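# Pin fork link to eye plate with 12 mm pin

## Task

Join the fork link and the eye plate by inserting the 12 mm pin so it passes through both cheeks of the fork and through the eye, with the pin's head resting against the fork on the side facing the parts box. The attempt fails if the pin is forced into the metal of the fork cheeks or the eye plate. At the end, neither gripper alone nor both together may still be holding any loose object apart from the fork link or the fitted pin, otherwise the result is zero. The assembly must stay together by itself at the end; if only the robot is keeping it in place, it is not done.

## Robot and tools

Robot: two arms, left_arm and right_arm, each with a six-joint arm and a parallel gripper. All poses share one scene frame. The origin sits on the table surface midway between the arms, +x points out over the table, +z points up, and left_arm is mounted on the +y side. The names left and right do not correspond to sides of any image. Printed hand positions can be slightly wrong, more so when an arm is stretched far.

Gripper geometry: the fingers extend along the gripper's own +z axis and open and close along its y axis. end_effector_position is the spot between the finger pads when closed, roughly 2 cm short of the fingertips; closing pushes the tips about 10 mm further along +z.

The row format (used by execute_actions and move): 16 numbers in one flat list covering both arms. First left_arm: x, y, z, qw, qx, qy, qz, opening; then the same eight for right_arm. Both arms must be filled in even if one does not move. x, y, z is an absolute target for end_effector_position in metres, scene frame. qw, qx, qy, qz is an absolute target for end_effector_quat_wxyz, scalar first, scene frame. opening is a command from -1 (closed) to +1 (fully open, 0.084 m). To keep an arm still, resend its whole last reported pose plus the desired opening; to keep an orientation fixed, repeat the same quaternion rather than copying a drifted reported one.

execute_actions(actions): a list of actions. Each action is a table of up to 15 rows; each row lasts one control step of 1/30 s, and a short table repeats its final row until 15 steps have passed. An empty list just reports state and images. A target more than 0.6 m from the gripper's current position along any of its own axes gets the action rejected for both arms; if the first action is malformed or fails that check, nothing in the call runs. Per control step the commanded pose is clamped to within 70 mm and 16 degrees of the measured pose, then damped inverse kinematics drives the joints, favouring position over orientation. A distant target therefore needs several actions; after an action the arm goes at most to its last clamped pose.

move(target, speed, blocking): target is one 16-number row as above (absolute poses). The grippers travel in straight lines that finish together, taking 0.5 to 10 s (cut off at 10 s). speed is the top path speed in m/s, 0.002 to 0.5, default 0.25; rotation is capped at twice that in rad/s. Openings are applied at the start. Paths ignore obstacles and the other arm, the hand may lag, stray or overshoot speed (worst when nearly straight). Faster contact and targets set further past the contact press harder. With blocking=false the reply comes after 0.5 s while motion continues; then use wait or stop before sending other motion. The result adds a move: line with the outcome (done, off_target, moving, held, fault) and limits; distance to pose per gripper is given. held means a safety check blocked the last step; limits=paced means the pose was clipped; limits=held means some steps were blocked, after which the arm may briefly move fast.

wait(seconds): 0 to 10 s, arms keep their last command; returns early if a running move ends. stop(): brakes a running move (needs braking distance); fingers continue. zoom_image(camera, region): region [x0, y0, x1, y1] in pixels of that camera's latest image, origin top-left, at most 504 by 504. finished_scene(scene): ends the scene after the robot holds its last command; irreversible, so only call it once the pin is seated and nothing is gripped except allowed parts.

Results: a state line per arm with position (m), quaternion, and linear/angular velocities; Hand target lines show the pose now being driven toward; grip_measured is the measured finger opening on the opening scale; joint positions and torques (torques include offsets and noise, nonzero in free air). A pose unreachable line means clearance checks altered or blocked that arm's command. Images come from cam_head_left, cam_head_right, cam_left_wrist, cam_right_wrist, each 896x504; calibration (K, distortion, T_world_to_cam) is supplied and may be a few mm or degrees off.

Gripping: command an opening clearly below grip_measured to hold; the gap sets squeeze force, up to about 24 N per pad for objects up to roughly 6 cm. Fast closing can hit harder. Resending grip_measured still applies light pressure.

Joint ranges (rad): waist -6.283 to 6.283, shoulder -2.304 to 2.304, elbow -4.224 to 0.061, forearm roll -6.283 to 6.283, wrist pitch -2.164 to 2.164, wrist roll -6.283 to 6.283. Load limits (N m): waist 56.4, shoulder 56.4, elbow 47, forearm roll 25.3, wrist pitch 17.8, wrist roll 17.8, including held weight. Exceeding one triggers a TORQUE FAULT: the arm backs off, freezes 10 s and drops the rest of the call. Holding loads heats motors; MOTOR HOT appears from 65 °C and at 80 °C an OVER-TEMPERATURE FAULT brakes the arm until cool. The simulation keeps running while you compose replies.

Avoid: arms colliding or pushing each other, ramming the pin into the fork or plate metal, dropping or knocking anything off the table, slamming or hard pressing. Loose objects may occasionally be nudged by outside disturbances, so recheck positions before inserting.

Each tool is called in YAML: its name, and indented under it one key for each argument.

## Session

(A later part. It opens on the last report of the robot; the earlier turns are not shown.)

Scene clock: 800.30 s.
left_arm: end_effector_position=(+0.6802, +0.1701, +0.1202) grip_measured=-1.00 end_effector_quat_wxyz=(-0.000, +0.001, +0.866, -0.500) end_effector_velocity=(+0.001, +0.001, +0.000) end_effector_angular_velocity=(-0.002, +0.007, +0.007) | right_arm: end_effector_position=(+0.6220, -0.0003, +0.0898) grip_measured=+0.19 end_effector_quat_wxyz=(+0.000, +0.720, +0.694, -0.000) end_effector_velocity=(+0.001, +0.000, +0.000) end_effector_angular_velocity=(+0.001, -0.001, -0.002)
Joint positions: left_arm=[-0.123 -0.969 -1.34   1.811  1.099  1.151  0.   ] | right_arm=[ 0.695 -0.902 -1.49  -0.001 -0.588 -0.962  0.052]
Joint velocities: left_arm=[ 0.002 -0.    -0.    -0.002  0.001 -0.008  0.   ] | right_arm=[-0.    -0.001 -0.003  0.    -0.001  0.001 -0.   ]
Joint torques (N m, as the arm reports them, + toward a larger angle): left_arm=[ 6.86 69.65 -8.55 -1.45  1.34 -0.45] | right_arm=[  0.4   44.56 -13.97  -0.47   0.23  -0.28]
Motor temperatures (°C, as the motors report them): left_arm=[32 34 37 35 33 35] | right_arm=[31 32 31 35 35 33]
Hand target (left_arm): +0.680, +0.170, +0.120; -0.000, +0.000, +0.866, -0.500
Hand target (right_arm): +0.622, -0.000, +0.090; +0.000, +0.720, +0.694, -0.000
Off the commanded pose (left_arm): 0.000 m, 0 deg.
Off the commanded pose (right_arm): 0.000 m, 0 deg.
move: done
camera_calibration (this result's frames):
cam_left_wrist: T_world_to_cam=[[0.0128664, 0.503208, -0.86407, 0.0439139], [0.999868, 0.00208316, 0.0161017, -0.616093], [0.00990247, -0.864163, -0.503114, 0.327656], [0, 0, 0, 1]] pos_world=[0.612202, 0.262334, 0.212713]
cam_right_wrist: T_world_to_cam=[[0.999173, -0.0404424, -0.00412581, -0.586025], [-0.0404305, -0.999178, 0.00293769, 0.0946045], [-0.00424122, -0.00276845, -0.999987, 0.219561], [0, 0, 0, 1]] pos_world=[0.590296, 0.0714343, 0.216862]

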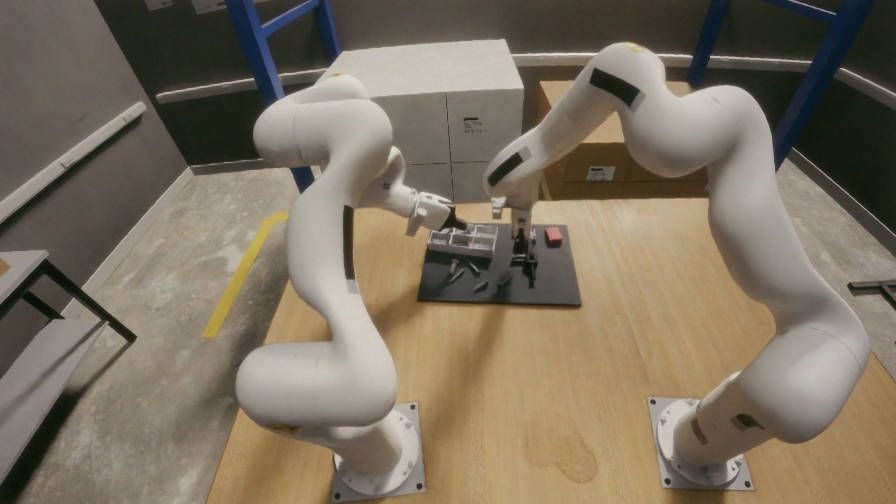

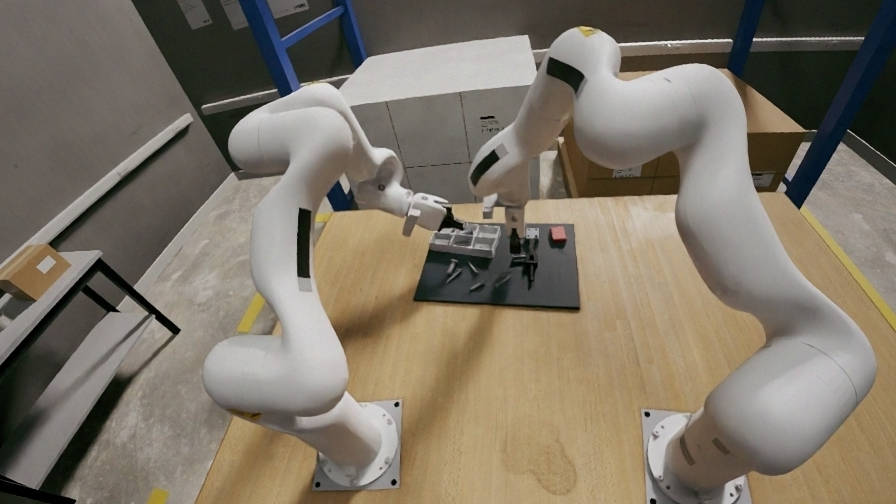

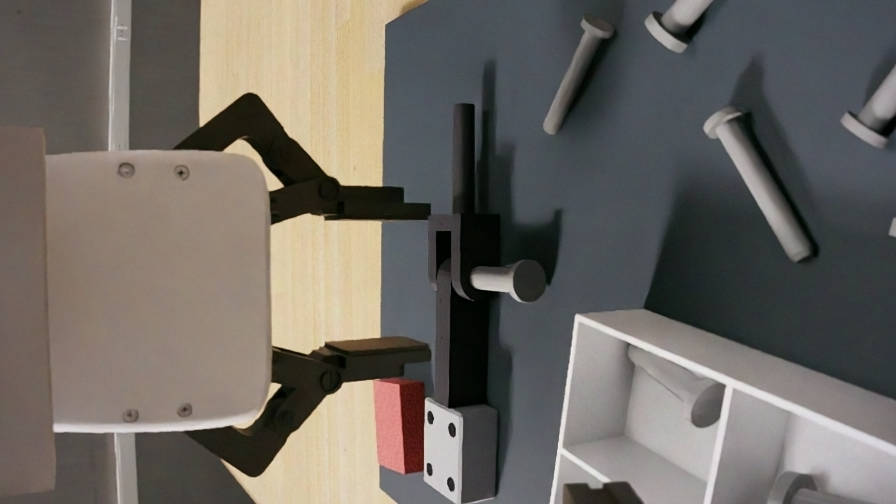

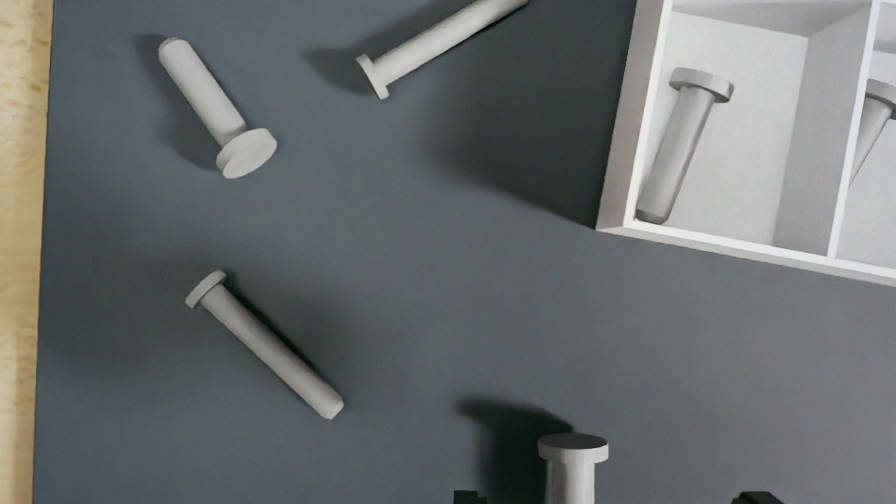

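move:
  target: [0.68,0.17,0.12,0,0,0.866,-0.5,-1,0.621,0.003,0.035,0,0.72,0.694,0,0.2]
  speed: 0.03

move:
  target: [0.68,0.17,0.12,0,0,0.866,-0.5,-1,0.621,0.003,0.035,0,0.72,0.694,0,-1]
  speed: 0.03

zoom_image:
  camera: "cam_left_wrist"
  region: [330,150,630,450]

Scene clock: 804.27 s.
left_arm: end_effector_position=(+0.6800, +0.1700, +0.1200) grip_measured=-1.00 end_effector_quat_wxyz=(-0.000, +0.000, +0.866, -0.500) end_effector_velocity=(-0.000, -0.000, -0.001) end_effector_angular_velocity=(-0.001, +0.001, -0.000) | right_arm: end_effector_position=(+0.6209, +0.0029, +0.0352) grip_measured=+0.19 end_effector_quat_wxyz=(+0.000, +0.720, +0.694, +0.000) end_effector_velocity=(+0.001, -0.000, -0.002) end_effector_angular_velocity=(+0.001, +0.000, -0.003)
Joint positions: left_arm=[-0.123 -0.968 -1.339  1.809  1.099  1.152  0.   ] | right_arm=[ 0.7   -0.995 -1.511 -0.    -0.516 -0.957  0.052]
Joint velocities: left_arm=[ 0.    -0.001  0.    -0.     0.001  0.     0.   ] | right_arm=[-0.001 -0.004 -0.002  0.002  0.002  0.001  0.   ]
Joint torques (N m, as the arm reports them, + toward a larger angle): left_arm=[ 6.48 69.71 -8.58 -1.52  1.35 -0.36] | right_arm=[  1.96  42.56 -13.54  -0.5    0.18  -0.19]
Motor temperatures (°C, as the motors report them): left_arm=[32 34 37 35 33 35] | right_arm=[31 32 31 35 35 33]
Hand target (left_arm): +0.680, +0.170, +0.120; -0.000, -0.000, +0.866, -0.500
Hand target (right_arm): +0.621, +0.003, +0.035; +0.000, +0.720, +0.694, -0.000
Off the commanded pose (left_arm): 0.000 m, 0 deg.
Off the commanded pose (right_arm): 0.000 m, 0 deg.
move: done
camera_calibration (this result's frames):
cam_left_wrist: T_world_to_cam=[[0.0121155, 0.502852, -0.864288, 0.0443961], [0.999866, 0.0034024, 0.0159956, -0.616069], [0.0109841, -0.864366, -0.502743, 0.32669], [0, 0, 0, 1]] pos_world=[0.61186, 0.262151, 0.212467]
cam_right_wrist: T_world_to_cam=[[0.99917, -0.0405223, -0.00406562, -0.584988], [-0.0405119, -0.999176, 0.00260972, 0.0979375], [-0.00416802, -0.00244285, -0.999988, 0.164925], [0, 0, 0, 1]] pos_world=[0.589158, 0.0745546, 0.162289]

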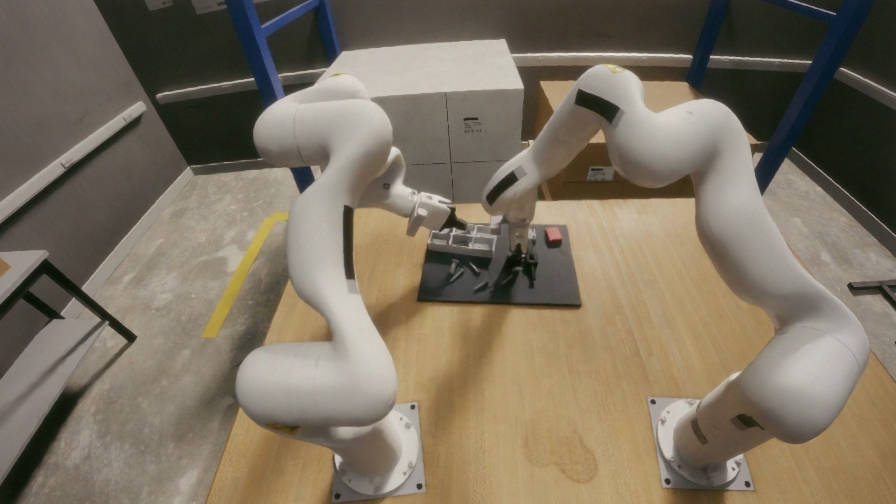

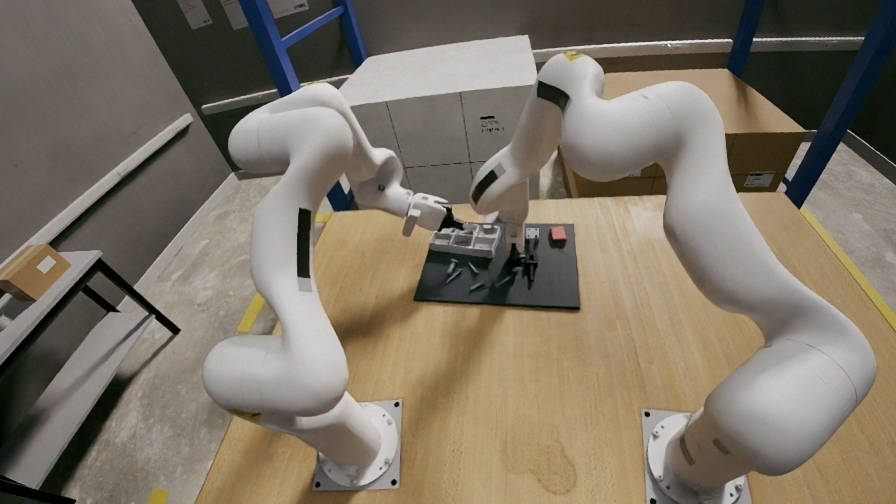

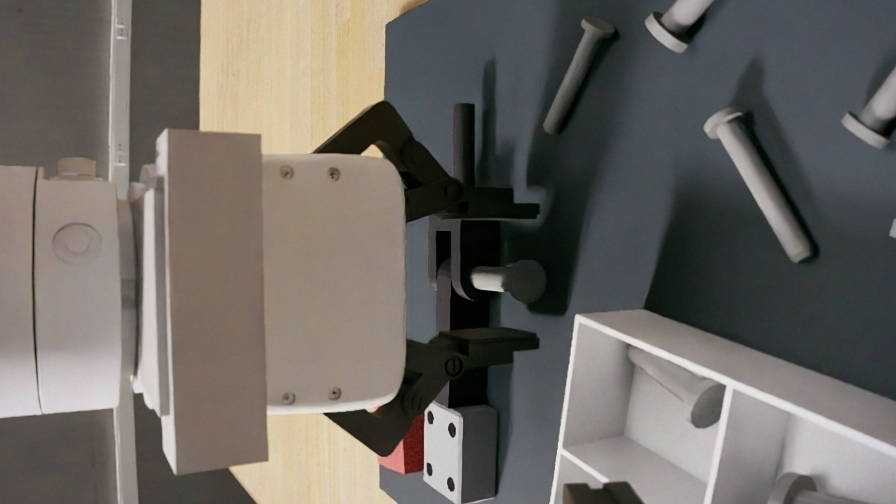

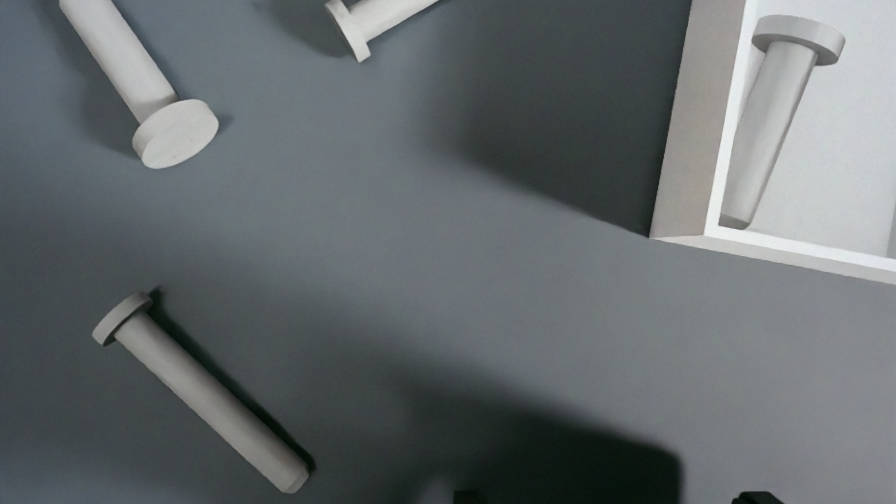

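Scene clock: 804.97 s.
left_arm: end_effector_position=(+0.6800, +0.1700, +0.1200) grip_measured=-1.00 end_effector_quat_wxyz=(+0.000, +0.000, +0.866, -0.500) end_effector_velocity=(+0.000, +0.001, +0.000) end_effector_angular_velocity=(-0.001, +0.000, +0.001) | right_arm: end_effector_position=(+0.6215, +0.0031, +0.0353) grip_measured=-0.58 end_effector_quat_wxyz=(+0.000, +0.720, +0.694, +0.001) end_effector_velocity=(-0.001, -0.001, -0.001) end_effector_angular_velocity=(-0.002, +0.003, -0.000)
Joint positions: left_arm=[-0.123 -0.968 -1.339  1.809  1.099  1.152  0.   ] | right_arm=[ 0.7   -0.996 -1.512 -0.    -0.515 -0.957  0.019]
Joint velocities: left_arm=[ 0.001 -0.     0.     0.     0.001  0.     0.   ] | right_arm=[-0.001 -0.001  0.002 -0.    -0.    -0.001  0.   ]
Joint torques (N m, as the arm reports them, + toward a larger angle): left_arm=[ 6.31 69.14 -8.85 -2.05  1.31 -0.27] | right_arm=[ 4.65 40.85 -8.73  0.29 -0.57 -0.45]
Motor temperatures (°C, as the motors report them): left_arm=[32 34 37 35 33 35] | right_arm=[31 32 31 35 35 33]
Hand target (left_arm): +0.680, +0.170, +0.120; -0.000, -0.000, +0.866, -0.500
Hand target (right_arm): +0.621, +0.003, +0.035; +0.000, +0.720, +0.694, +0.000
Off the commanded pose (left_arm): 0.000 m, 0 deg.
Off the commanded pose (right_arm): 0.001 m, 0 deg.
move: done
camera_calibration (this result's frames):
cam_left_wrist: T_world_to_cam=[[0.012117, 0.502851, -0.864288, 0.0443961], [0.999866, 0.00340484, 0.0159988, -0.616069], [0.0109878, -0.864367, -0.502742, 0.326687], [0, 0, 0, 1]] pos_world=[0.611859, 0.26215, 0.212467]
cam_right_wrist: T_world_to_cam=[[0.999169, -0.0406213, -0.003217, -0.585597], [-0.0406151, -0.999173, 0.00196456, 0.098254], [-0.00329414, -0.00183227, -0.999993, 0.164417], [0, 0, 0, 1]] pos_world=[0.589643, 0.0746862, 0.162339]

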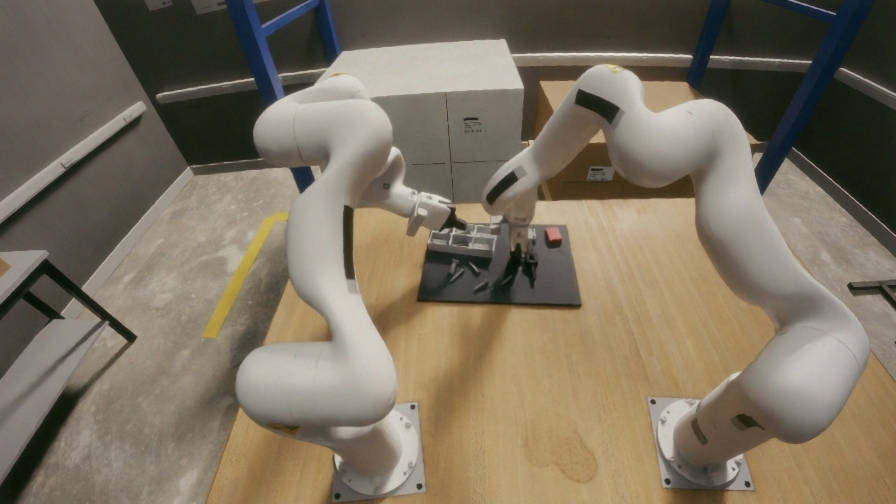

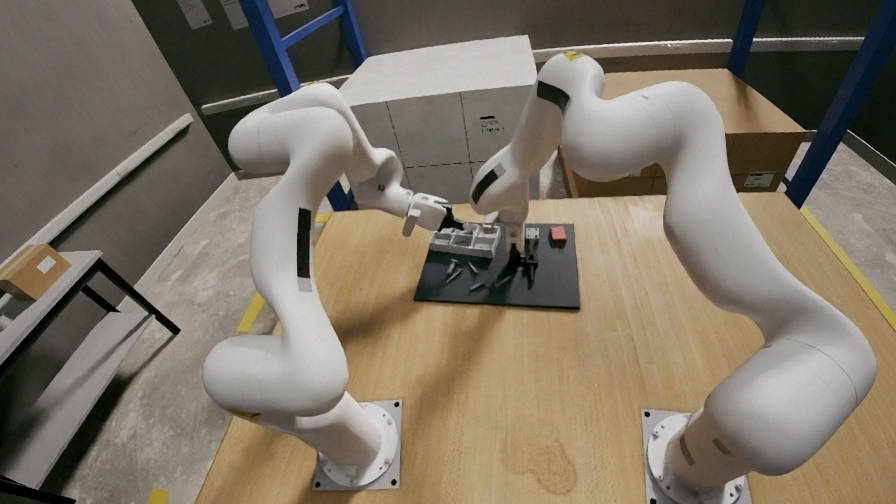

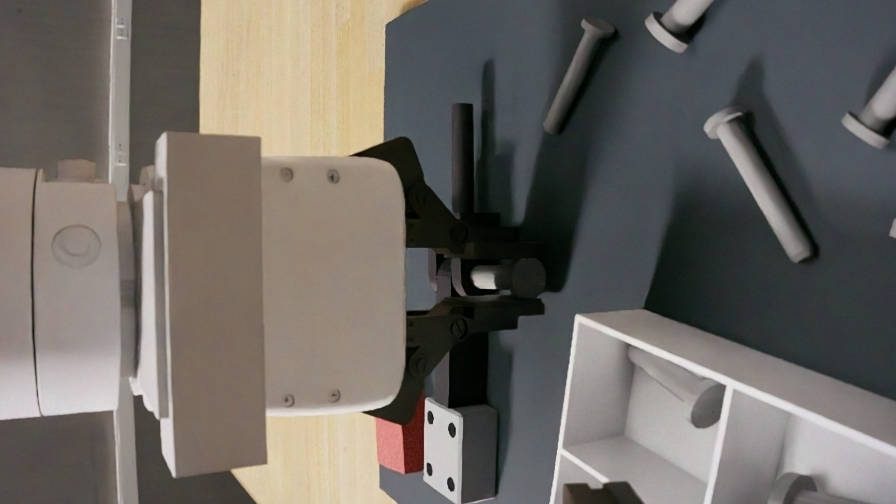

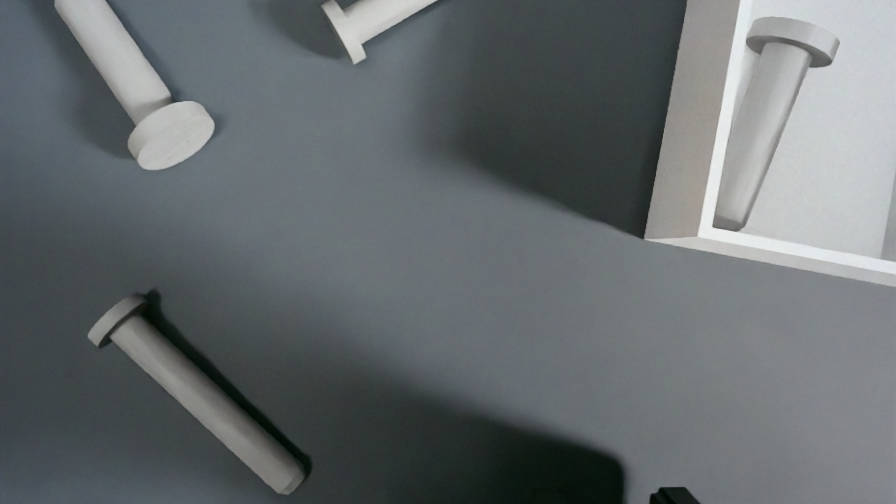

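Region (330, 150, 630, 450) of cam_left_wrist's 896x504 image, scaled by 1.680, with more detail than that image has.

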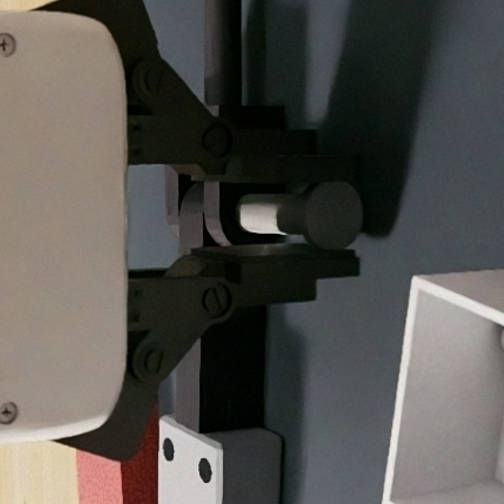

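move:
  target: [0.68,0.17,0.12,0,0,0.866,-0.5,-1,0.6235,0.004,0.0353,0,0.72,0.694,0,-1]
  speed: 0.003

move:
  target: [0.68,0.17,0.12,0,0,0.866,-0.5,-1,0.6235,0.0,0.0353,0,0.72,0.694,0,-1]
  speed: 0.003

zoom_image:
  camera: "cam_left_wrist"
  region: [330,150,630,450]

Scene clock: 807.60 s.
left_arm: end_effector_position=(+0.6800, +0.1700, +0.1200) grip_measured=-1.00 end_effector_quat_wxyz=(+0.000, -0.000, +0.866, -0.500) end_effector_velocity=(+0.000, +0.000, +0.001) end_effector_angular_velocity=(+0.000, -0.001, +0.000) | right_arm: end_effector_position=(+0.6225, +0.0035, +0.0347) grip_measured=-0.58 end_effector_quat_wxyz=(-0.000, +0.720, +0.694, -0.001) end_effector_velocity=(+0.004, +0.000, +0.002) end_effector_angular_velocity=(+0.004, -0.006, -0.002)
Joint positions: left_arm=[-0.123 -0.968 -1.339  1.809  1.099  1.152  0.   ] | right_arm=[ 0.699 -1.001 -1.521  0.    -0.523 -0.958  0.019]
Joint velocities: left_arm=[ 0.001  0.001  0.     0.    -0.     0.     0.   ] | right_arm=[-0.003 -0.    -0.006 -0.     0.001 -0.    -0.   ]
Joint torques (N m, as the arm reports them, + toward a larger angle): left_arm=[ 5.61 68.77 -8.83 -1.7   1.31 -0.31] | right_arm=[  7.08  44.43 -15.12  -0.23   1.41  -0.32]
Motor temperatures (°C, as the motors report them): left_arm=[32 34 37 35 33 35] | right_arm=[31 32 31 35 35 33]
Hand target (left_arm): +0.680, +0.170, +0.120; -0.000, -0.000, +0.866, -0.500
Hand target (right_arm): +0.623, +0.004, +0.035; -0.000, +0.720, +0.694, -0.000
Off the commanded pose (left_arm): 0.000 m, 0 deg.
Off the commanded pose (right_arm): 0.001 m, 0 deg.
move: done
camera_calibration (this result's frames):
cam_left_wrist: T_world_to_cam=[[0.0121168, 0.50285, -0.864288, 0.0443964], [0.999866, 0.003405, 0.0159986, -0.616068], [0.0109878, -0.864367, -0.502742, 0.326687], [0, 0, 0, 1]] pos_world=[0.611859, 0.26215, 0.212467]
cam_right_wrist: T_world_to_cam=[[0.999162, -0.0403908, -0.00664428, -0.586526], [-0.040363, -0.999176, 0.0042642, 0.0984742], [-0.00681104, -0.00399244, -0.999969, 0.166057], [0, 0, 0, 1]] pos_world=[0.59114, 0.0753657, 0.161735]

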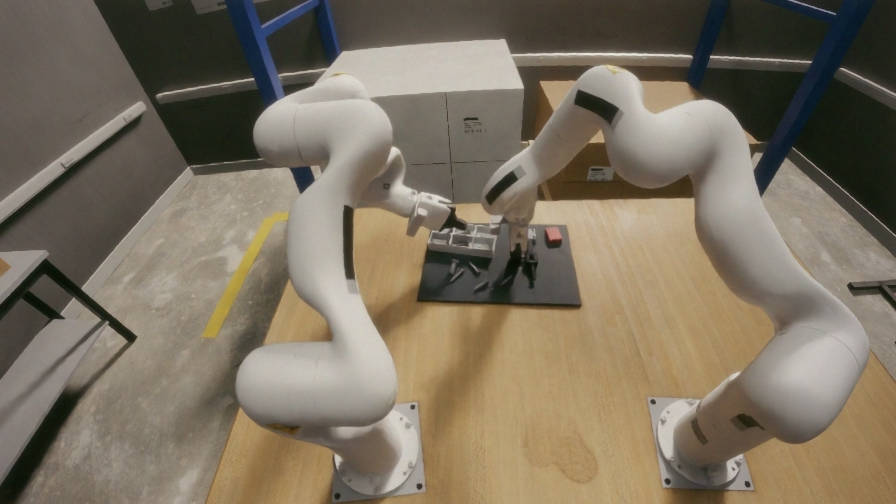

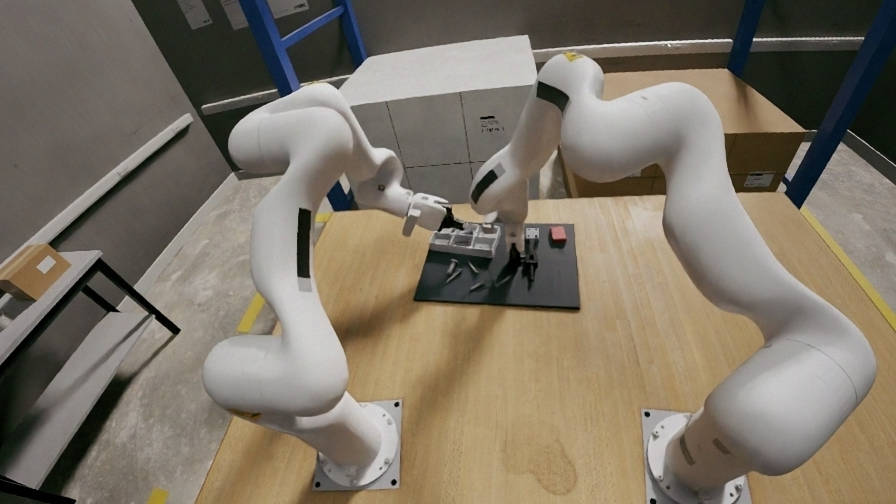

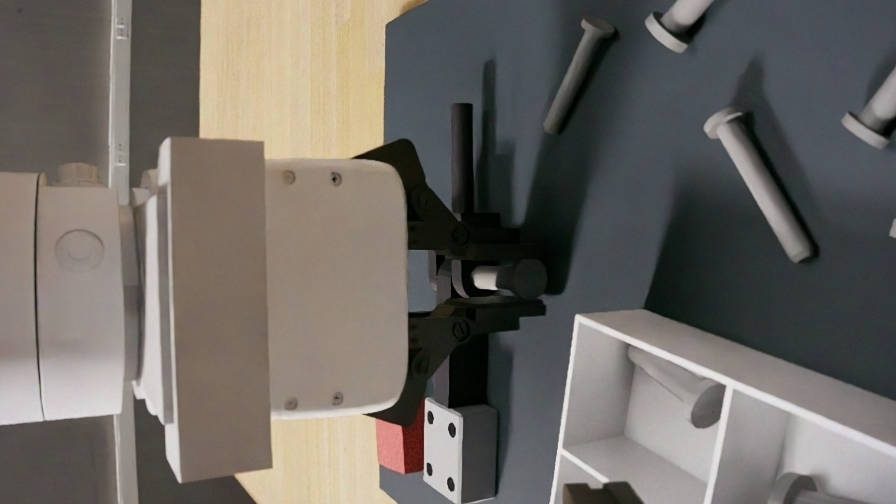

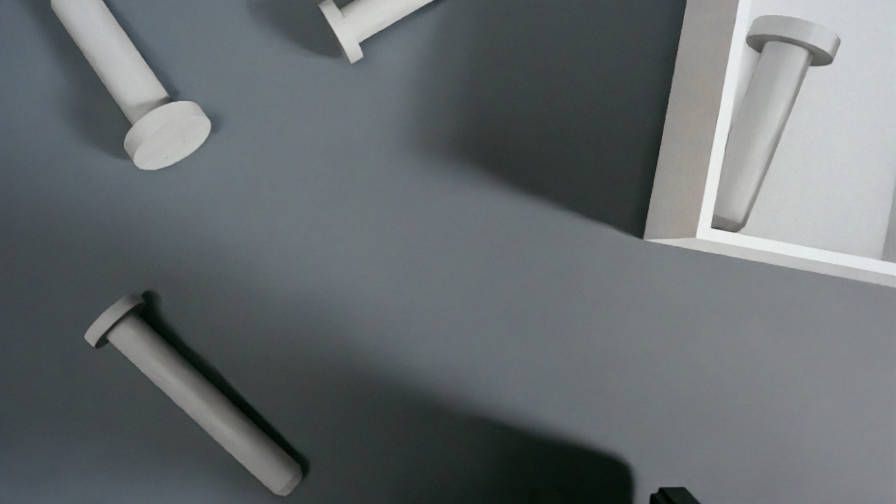

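Scene clock: 809.03 s.
left_arm: end_effector_position=(+0.6800, +0.1700, +0.1200) grip_measured=-1.00 end_effector_quat_wxyz=(+0.000, -0.000, +0.866, -0.500) end_effector_velocity=(+0.000, -0.000, +0.000) end_effector_angular_velocity=(-0.000, -0.000, +0.001) | right_arm: end_effector_position=(+0.6240, +0.0006, +0.0356) grip_measured=-0.58 end_effector_quat_wxyz=(+0.000, +0.720, +0.694, +0.001) end_effector_velocity=(-0.000, -0.004, -0.000) end_effector_angular_velocity=(-0.004, +0.005, -0.002)
Joint positions: left_arm=[-0.123 -0.968 -1.339  1.809  1.099  1.152  0.   ] | right_arm=[ 0.694 -0.996 -1.514  0.    -0.516 -0.963  0.019]
Joint velocities: left_arm=[-0.     0.001  0.    -0.001 -0.    -0.     0.   ] | right_arm=[-0.004 -0.     0.001 -0.002 -0.005 -0.001  0.   ]
Joint torques (N m, as the arm reports them, + toward a larger angle): left_arm=[ 6.64 69.89 -9.1  -1.7   1.21 -0.27] | right_arm=[-7.27 38.42 -7.47 -3.71 -2.47 -0.41]
Motor temperatures (°C, as the motors report them): left_arm=[32 34 37 35 33 35] | right_arm=[31 32 31 35 35 33]
Hand target (left_arm): +0.680, +0.170, +0.120; -0.000, +0.000, +0.866, -0.500
Hand target (right_arm): +0.623, +0.000, +0.035; -0.000, +0.720, +0.694, +0.000
Off the commanded pose (left_arm): 0.000 m, 0 deg.
Off the commanded pose (right_arm): 0.001 m, 0 deg.
move: done
camera_calibration (this result's frames):
cam_left_wrist: T_world_to_cam=[[0.0121166, 0.50285, -0.864288, 0.0443965], [0.999866, 0.0034051, 0.0159984, -0.616068], [0.0109878, -0.864367, -0.502742, 0.326687], [0, 0, 0, 1]] pos_world=[0.611859, 0.26215, 0.212467]
cam_right_wrist: T_world_to_cam=[[0.999188, -0.0402182, -0.00243788, -0.588299], [-0.0402152, -0.99919, 0.00123808, 0.0957133], [-0.0024857, -0.00113904, -0.999996, 0.164287], [0, 0, 0, 1]] pos_world=[0.592078, 0.0721627, 0.162733]

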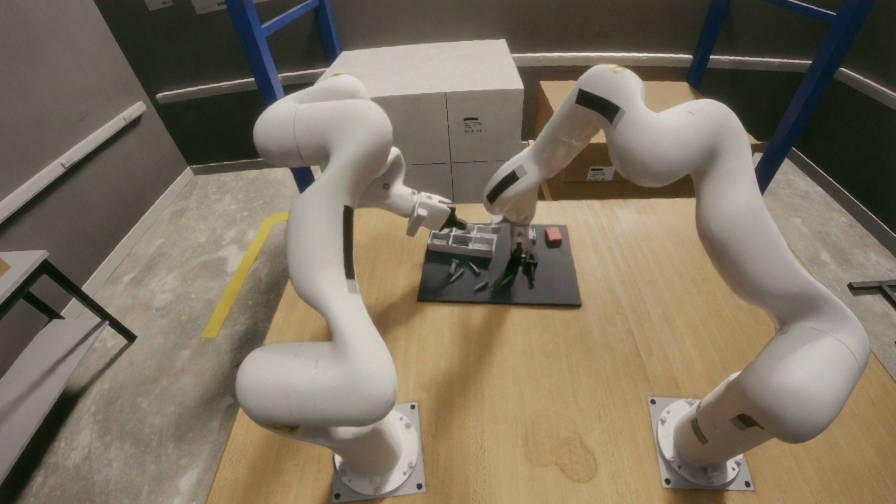

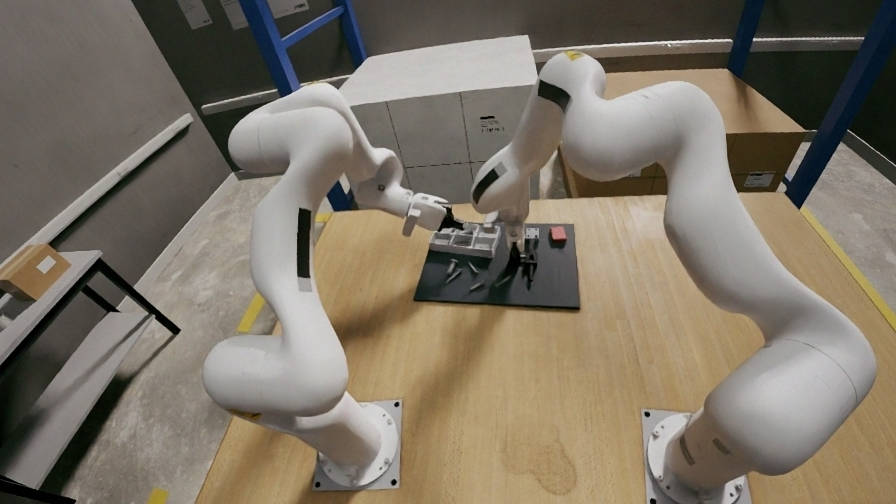

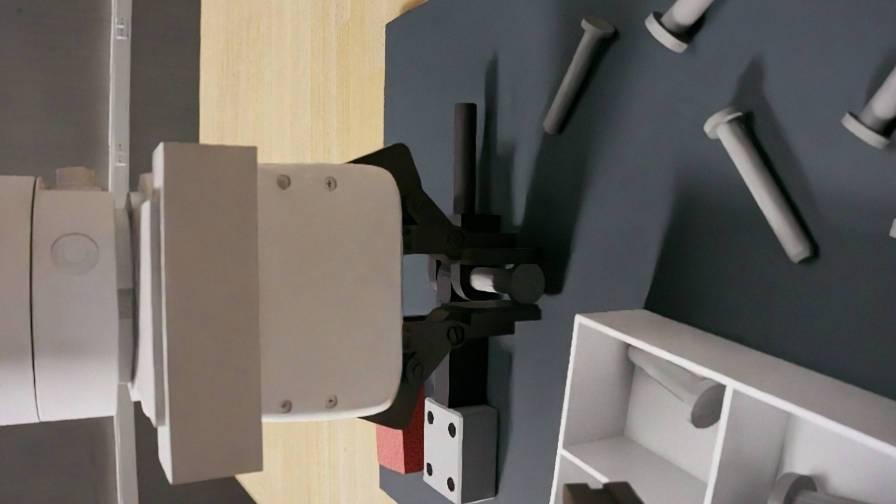

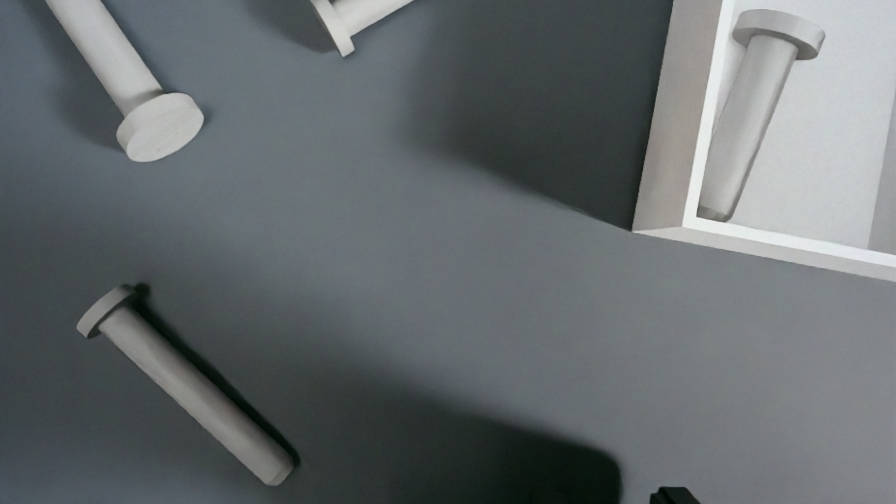

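Region (330, 150, 630, 450) of cam_left_wrist's 896x504 image, scaled by 1.680, with more detail than that image has.

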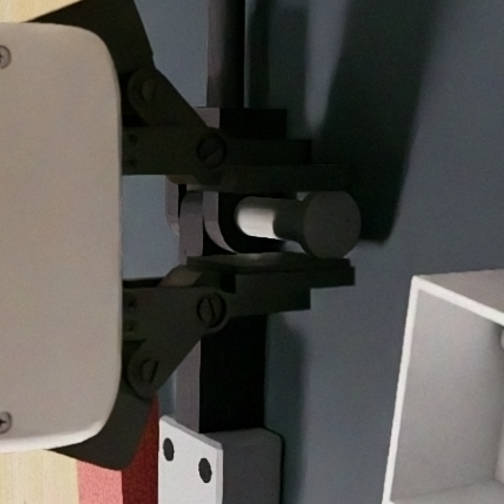

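move:
  target: [0.68,0.17,0.12,0,0,0.866,-0.5,-1,0.6225,0.0,0.038,0,0.72,0.694,0,-1]
  speed: 0.002

move:
  target: [0.68,0.17,0.12,0,0,0.866,-0.5,-1,0.6225,-0.001,0.041,0,0.72,0.694,0,-1]
  speed: 0.002

zoom_image:
  camera: "cam_left_wrist"
  region: [330,150,630,450]

Scene clock: 812.90 s.
left_arm: end_effector_position=(+0.6800, +0.1700, +0.1200) grip_measured=-1.00 end_effector_quat_wxyz=(-0.000, +0.000, +0.866, -0.500) end_effector_velocity=(-0.000, -0.001, +0.001) end_effector_angular_velocity=(-0.002, -0.000, -0.001) | right_arm: end_effector_position=(+0.6224, -0.0001, +0.0379) grip_measured=-0.58 end_effector_quat_wxyz=(-0.000, +0.720, +0.694, -0.000) end_effector_velocity=(-0.001, +0.001, -0.000) end_effector_angular_velocity=(-0.001, +0.001, +0.001)
Joint positions: left_arm=[-0.123 -0.968 -1.339  1.809  1.099  1.152  0.   ] | right_arm=[ 0.695 -0.99  -1.509  0.    -0.519 -0.962  0.019]
Joint velocities: left_arm=[-0.001  0.001 -0.    -0.001  0.002 -0.     0.   ] | right_arm=[ 0.001  0.     0.001 -0.    -0.     0.     0.   ]
Joint torques (N m, as the arm reports them, + toward a larger angle): left_arm=[ 5.95 69.34 -8.53 -1.56  1.33 -0.34] | right_arm=[-9.19 46.36 -7.93 -2.5  -2.87 -0.37]
Motor temperatures (°C, as the motors report them): left_arm=[32 34 37 35 33 35] | right_arm=[31 32 31 35 35 33]
Hand target (left_arm): +0.680, +0.170, +0.120; +0.000, -0.000, +0.866, -0.500
Hand target (right_arm): +0.623, +0.000, +0.038; +0.000, +0.720, +0.694, -0.000
Off the commanded pose (left_arm): 0.000 m, 0 deg.
Off the commanded pose (right_arm): 0.000 m, 0 deg.
move: done
camera_calibration (this result's frames):
cam_left_wrist: T_world_to_cam=[[0.0121168, 0.502851, -0.864288, 0.0443963], [0.999866, 0.00340479, 0.0159984, -0.616068], [0.0109875, -0.864367, -0.502742, 0.326687], [0, 0, 0, 1]] pos_world=[0.611859, 0.26215, 0.212467]
cam_right_wrist: T_world_to_cam=[[0.999171, -0.0404693, -0.00446228, -0.586627], [-0.0404572, -0.999177, 0.0027672, 0.0950212], [-0.00457059, -0.00258437, -0.999986, 0.167791], [0, 0, 0, 1]] pos_world=[0.590752, 0.0716363, 0.164908]

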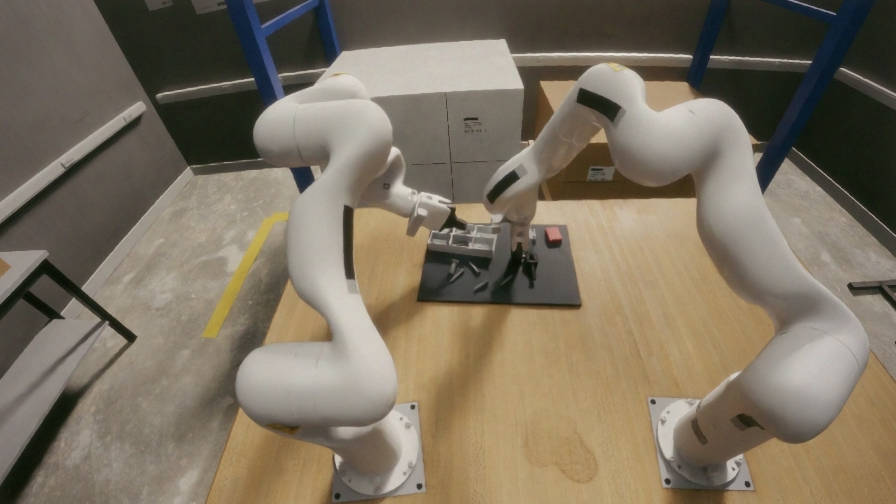

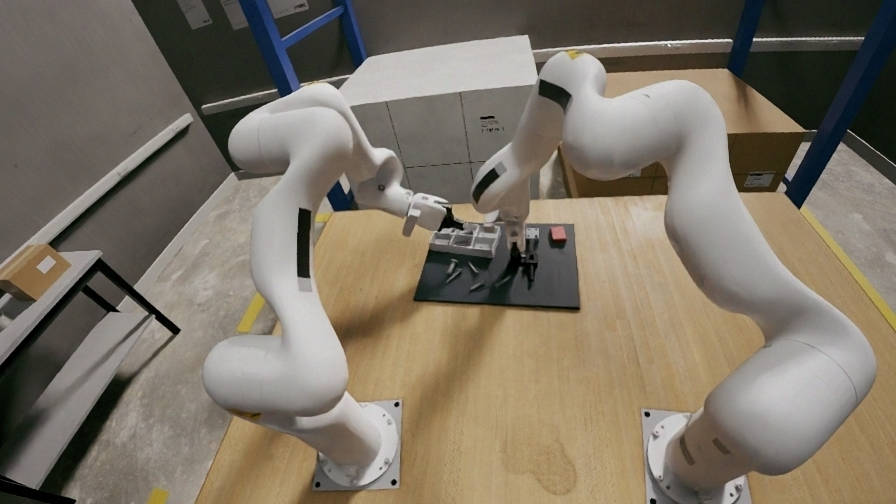

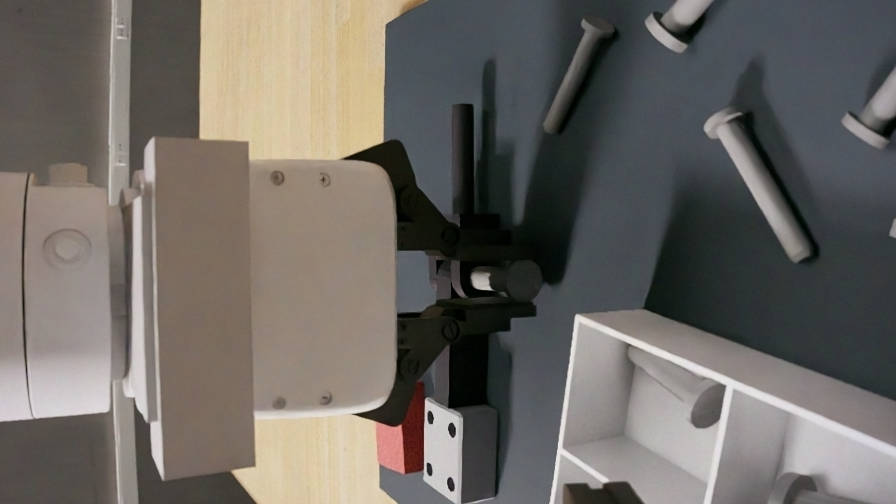

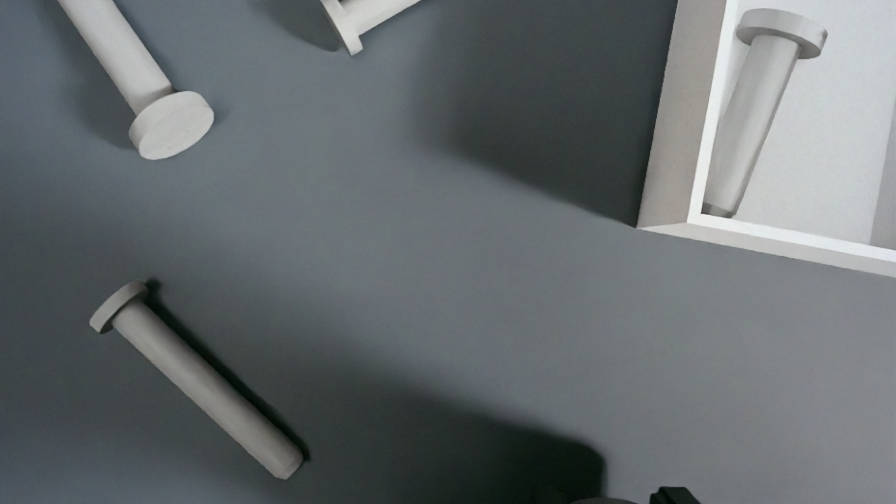

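Scene clock: 814.77 s.
left_arm: end_effector_position=(+0.6800, +0.1700, +0.1200) grip_measured=-1.00 end_effector_quat_wxyz=(+0.000, +0.000, +0.866, -0.500) end_effector_velocity=(+0.001, +0.000, +0.000) end_effector_angular_velocity=(-0.001, -0.000, +0.003) | right_arm: end_effector_position=(+0.6224, -0.0012, +0.0408) grip_measured=-0.58 end_effector_quat_wxyz=(-0.000, +0.720, +0.694, -0.000) end_effector_velocity=(-0.000, +0.002, +0.001) end_effector_angular_velocity=(+0.002, -0.002, +0.002)
Joint positions: left_arm=[-0.123 -0.968 -1.339  1.809  1.099  1.152  0.   ] | right_arm=[ 0.693 -0.984 -1.505 -0.    -0.522 -0.963  0.018]
Joint velocities: left_arm=[ 0.     0.     0.    -0.003  0.    -0.     0.   ] | right_arm=[ 0.003  0.002 -0.001  0.     0.     0.001 -0.   ]
Joint torques (N m, as the arm reports them, + toward a larger angle): left_arm=[ 7.41 70.23 -8.83 -1.54  1.29 -0.27] | right_arm=[ 1.73 49.17 -9.53 -1.33 -2.61 -0.54]
Motor temperatures (°C, as the motors report them): left_arm=[32 34 37 35 33 35] | right_arm=[31 32 31 35 35 33]
Hand target (left_arm): +0.680, +0.170, +0.120; +0.000, +0.000, +0.866, -0.500
Hand target (right_arm): +0.623, -0.001, +0.041; -0.000, +0.720, +0.694, +0.000
Off the commanded pose (left_arm): 0.000 m, 0 deg.
Off the commanded pose (right_arm): 0.000 m, 0 deg.
move: done
camera_calibration (this result's frames):
cam_left_wrist: T_world_to_cam=[[0.012117, 0.502851, -0.864288, 0.0443962], [0.999866, 0.00340469, 0.0159987, -0.616068], [0.0109876, -0.864367, -0.502742, 0.326687], [0, 0, 0, 1]] pos_world=[0.611859, 0.26215, 0.212467]
cam_right_wrist: T_world_to_cam=[[0.999165, -0.0405958, -0.00463332, -0.586645], [-0.0405824, -0.999172, 0.00294435, 0.0939152], [-0.00474901, -0.00275386, -0.999985, 0.17081], [0, 0, 0, 1]] pos_world=[0.590777, 0.0704924, 0.167812]

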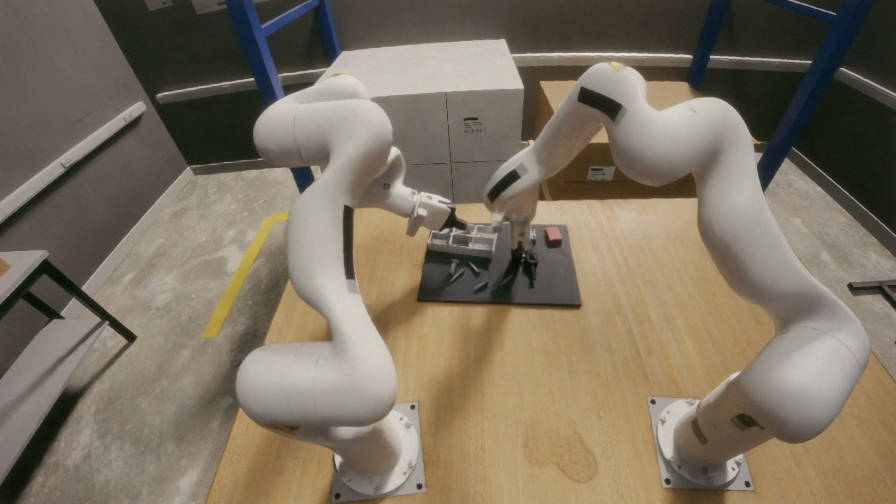

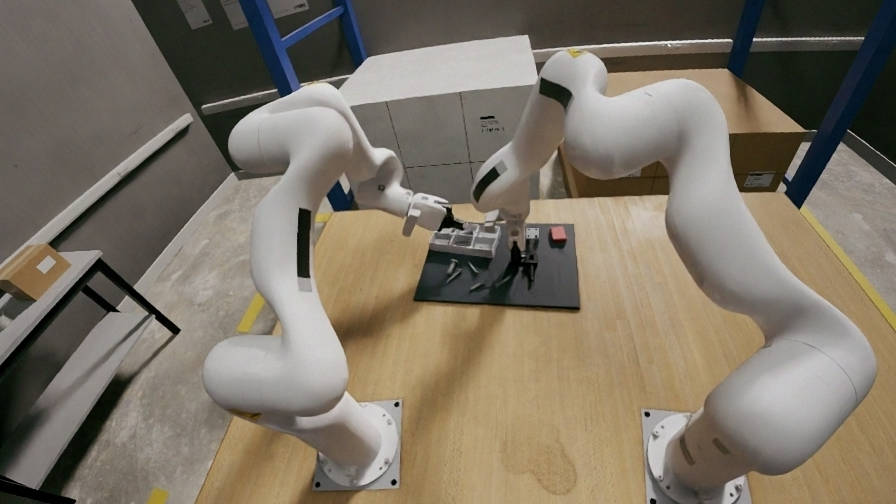

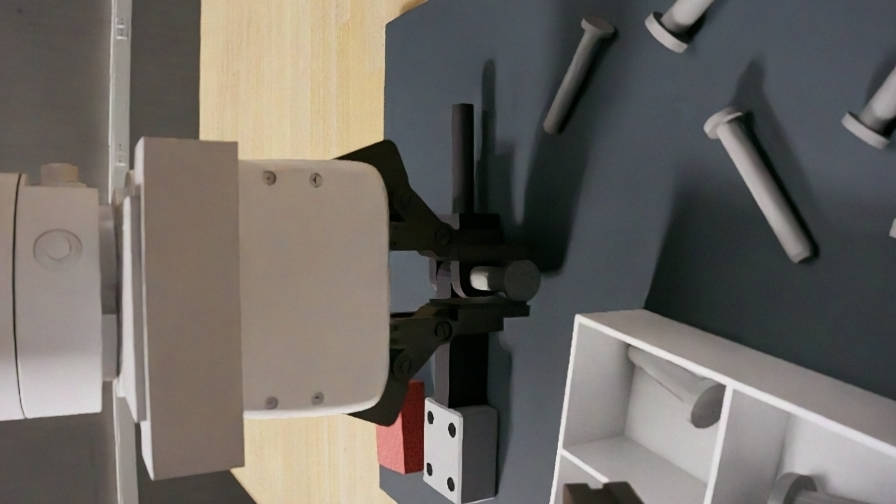

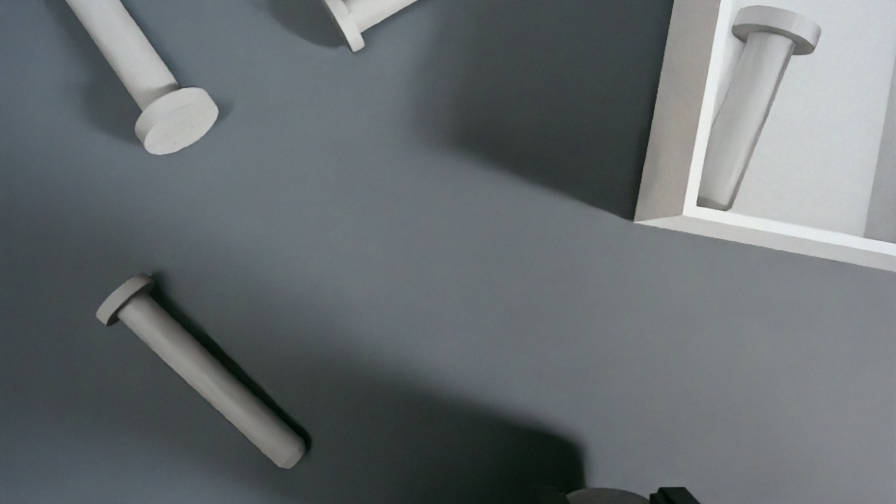

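Region (330, 150, 630, 450) of cam_left_wrist's 896x504 image, scaled by 1.680, with more detail than that image has.

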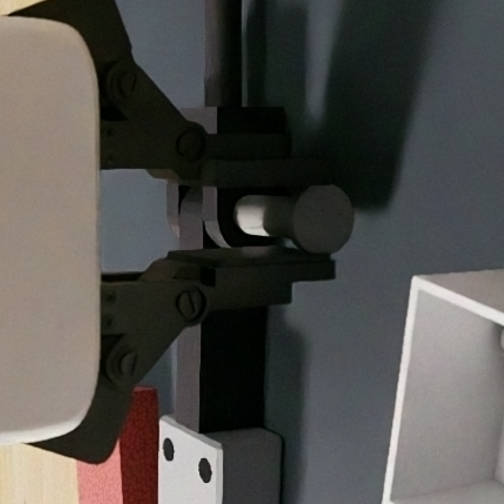

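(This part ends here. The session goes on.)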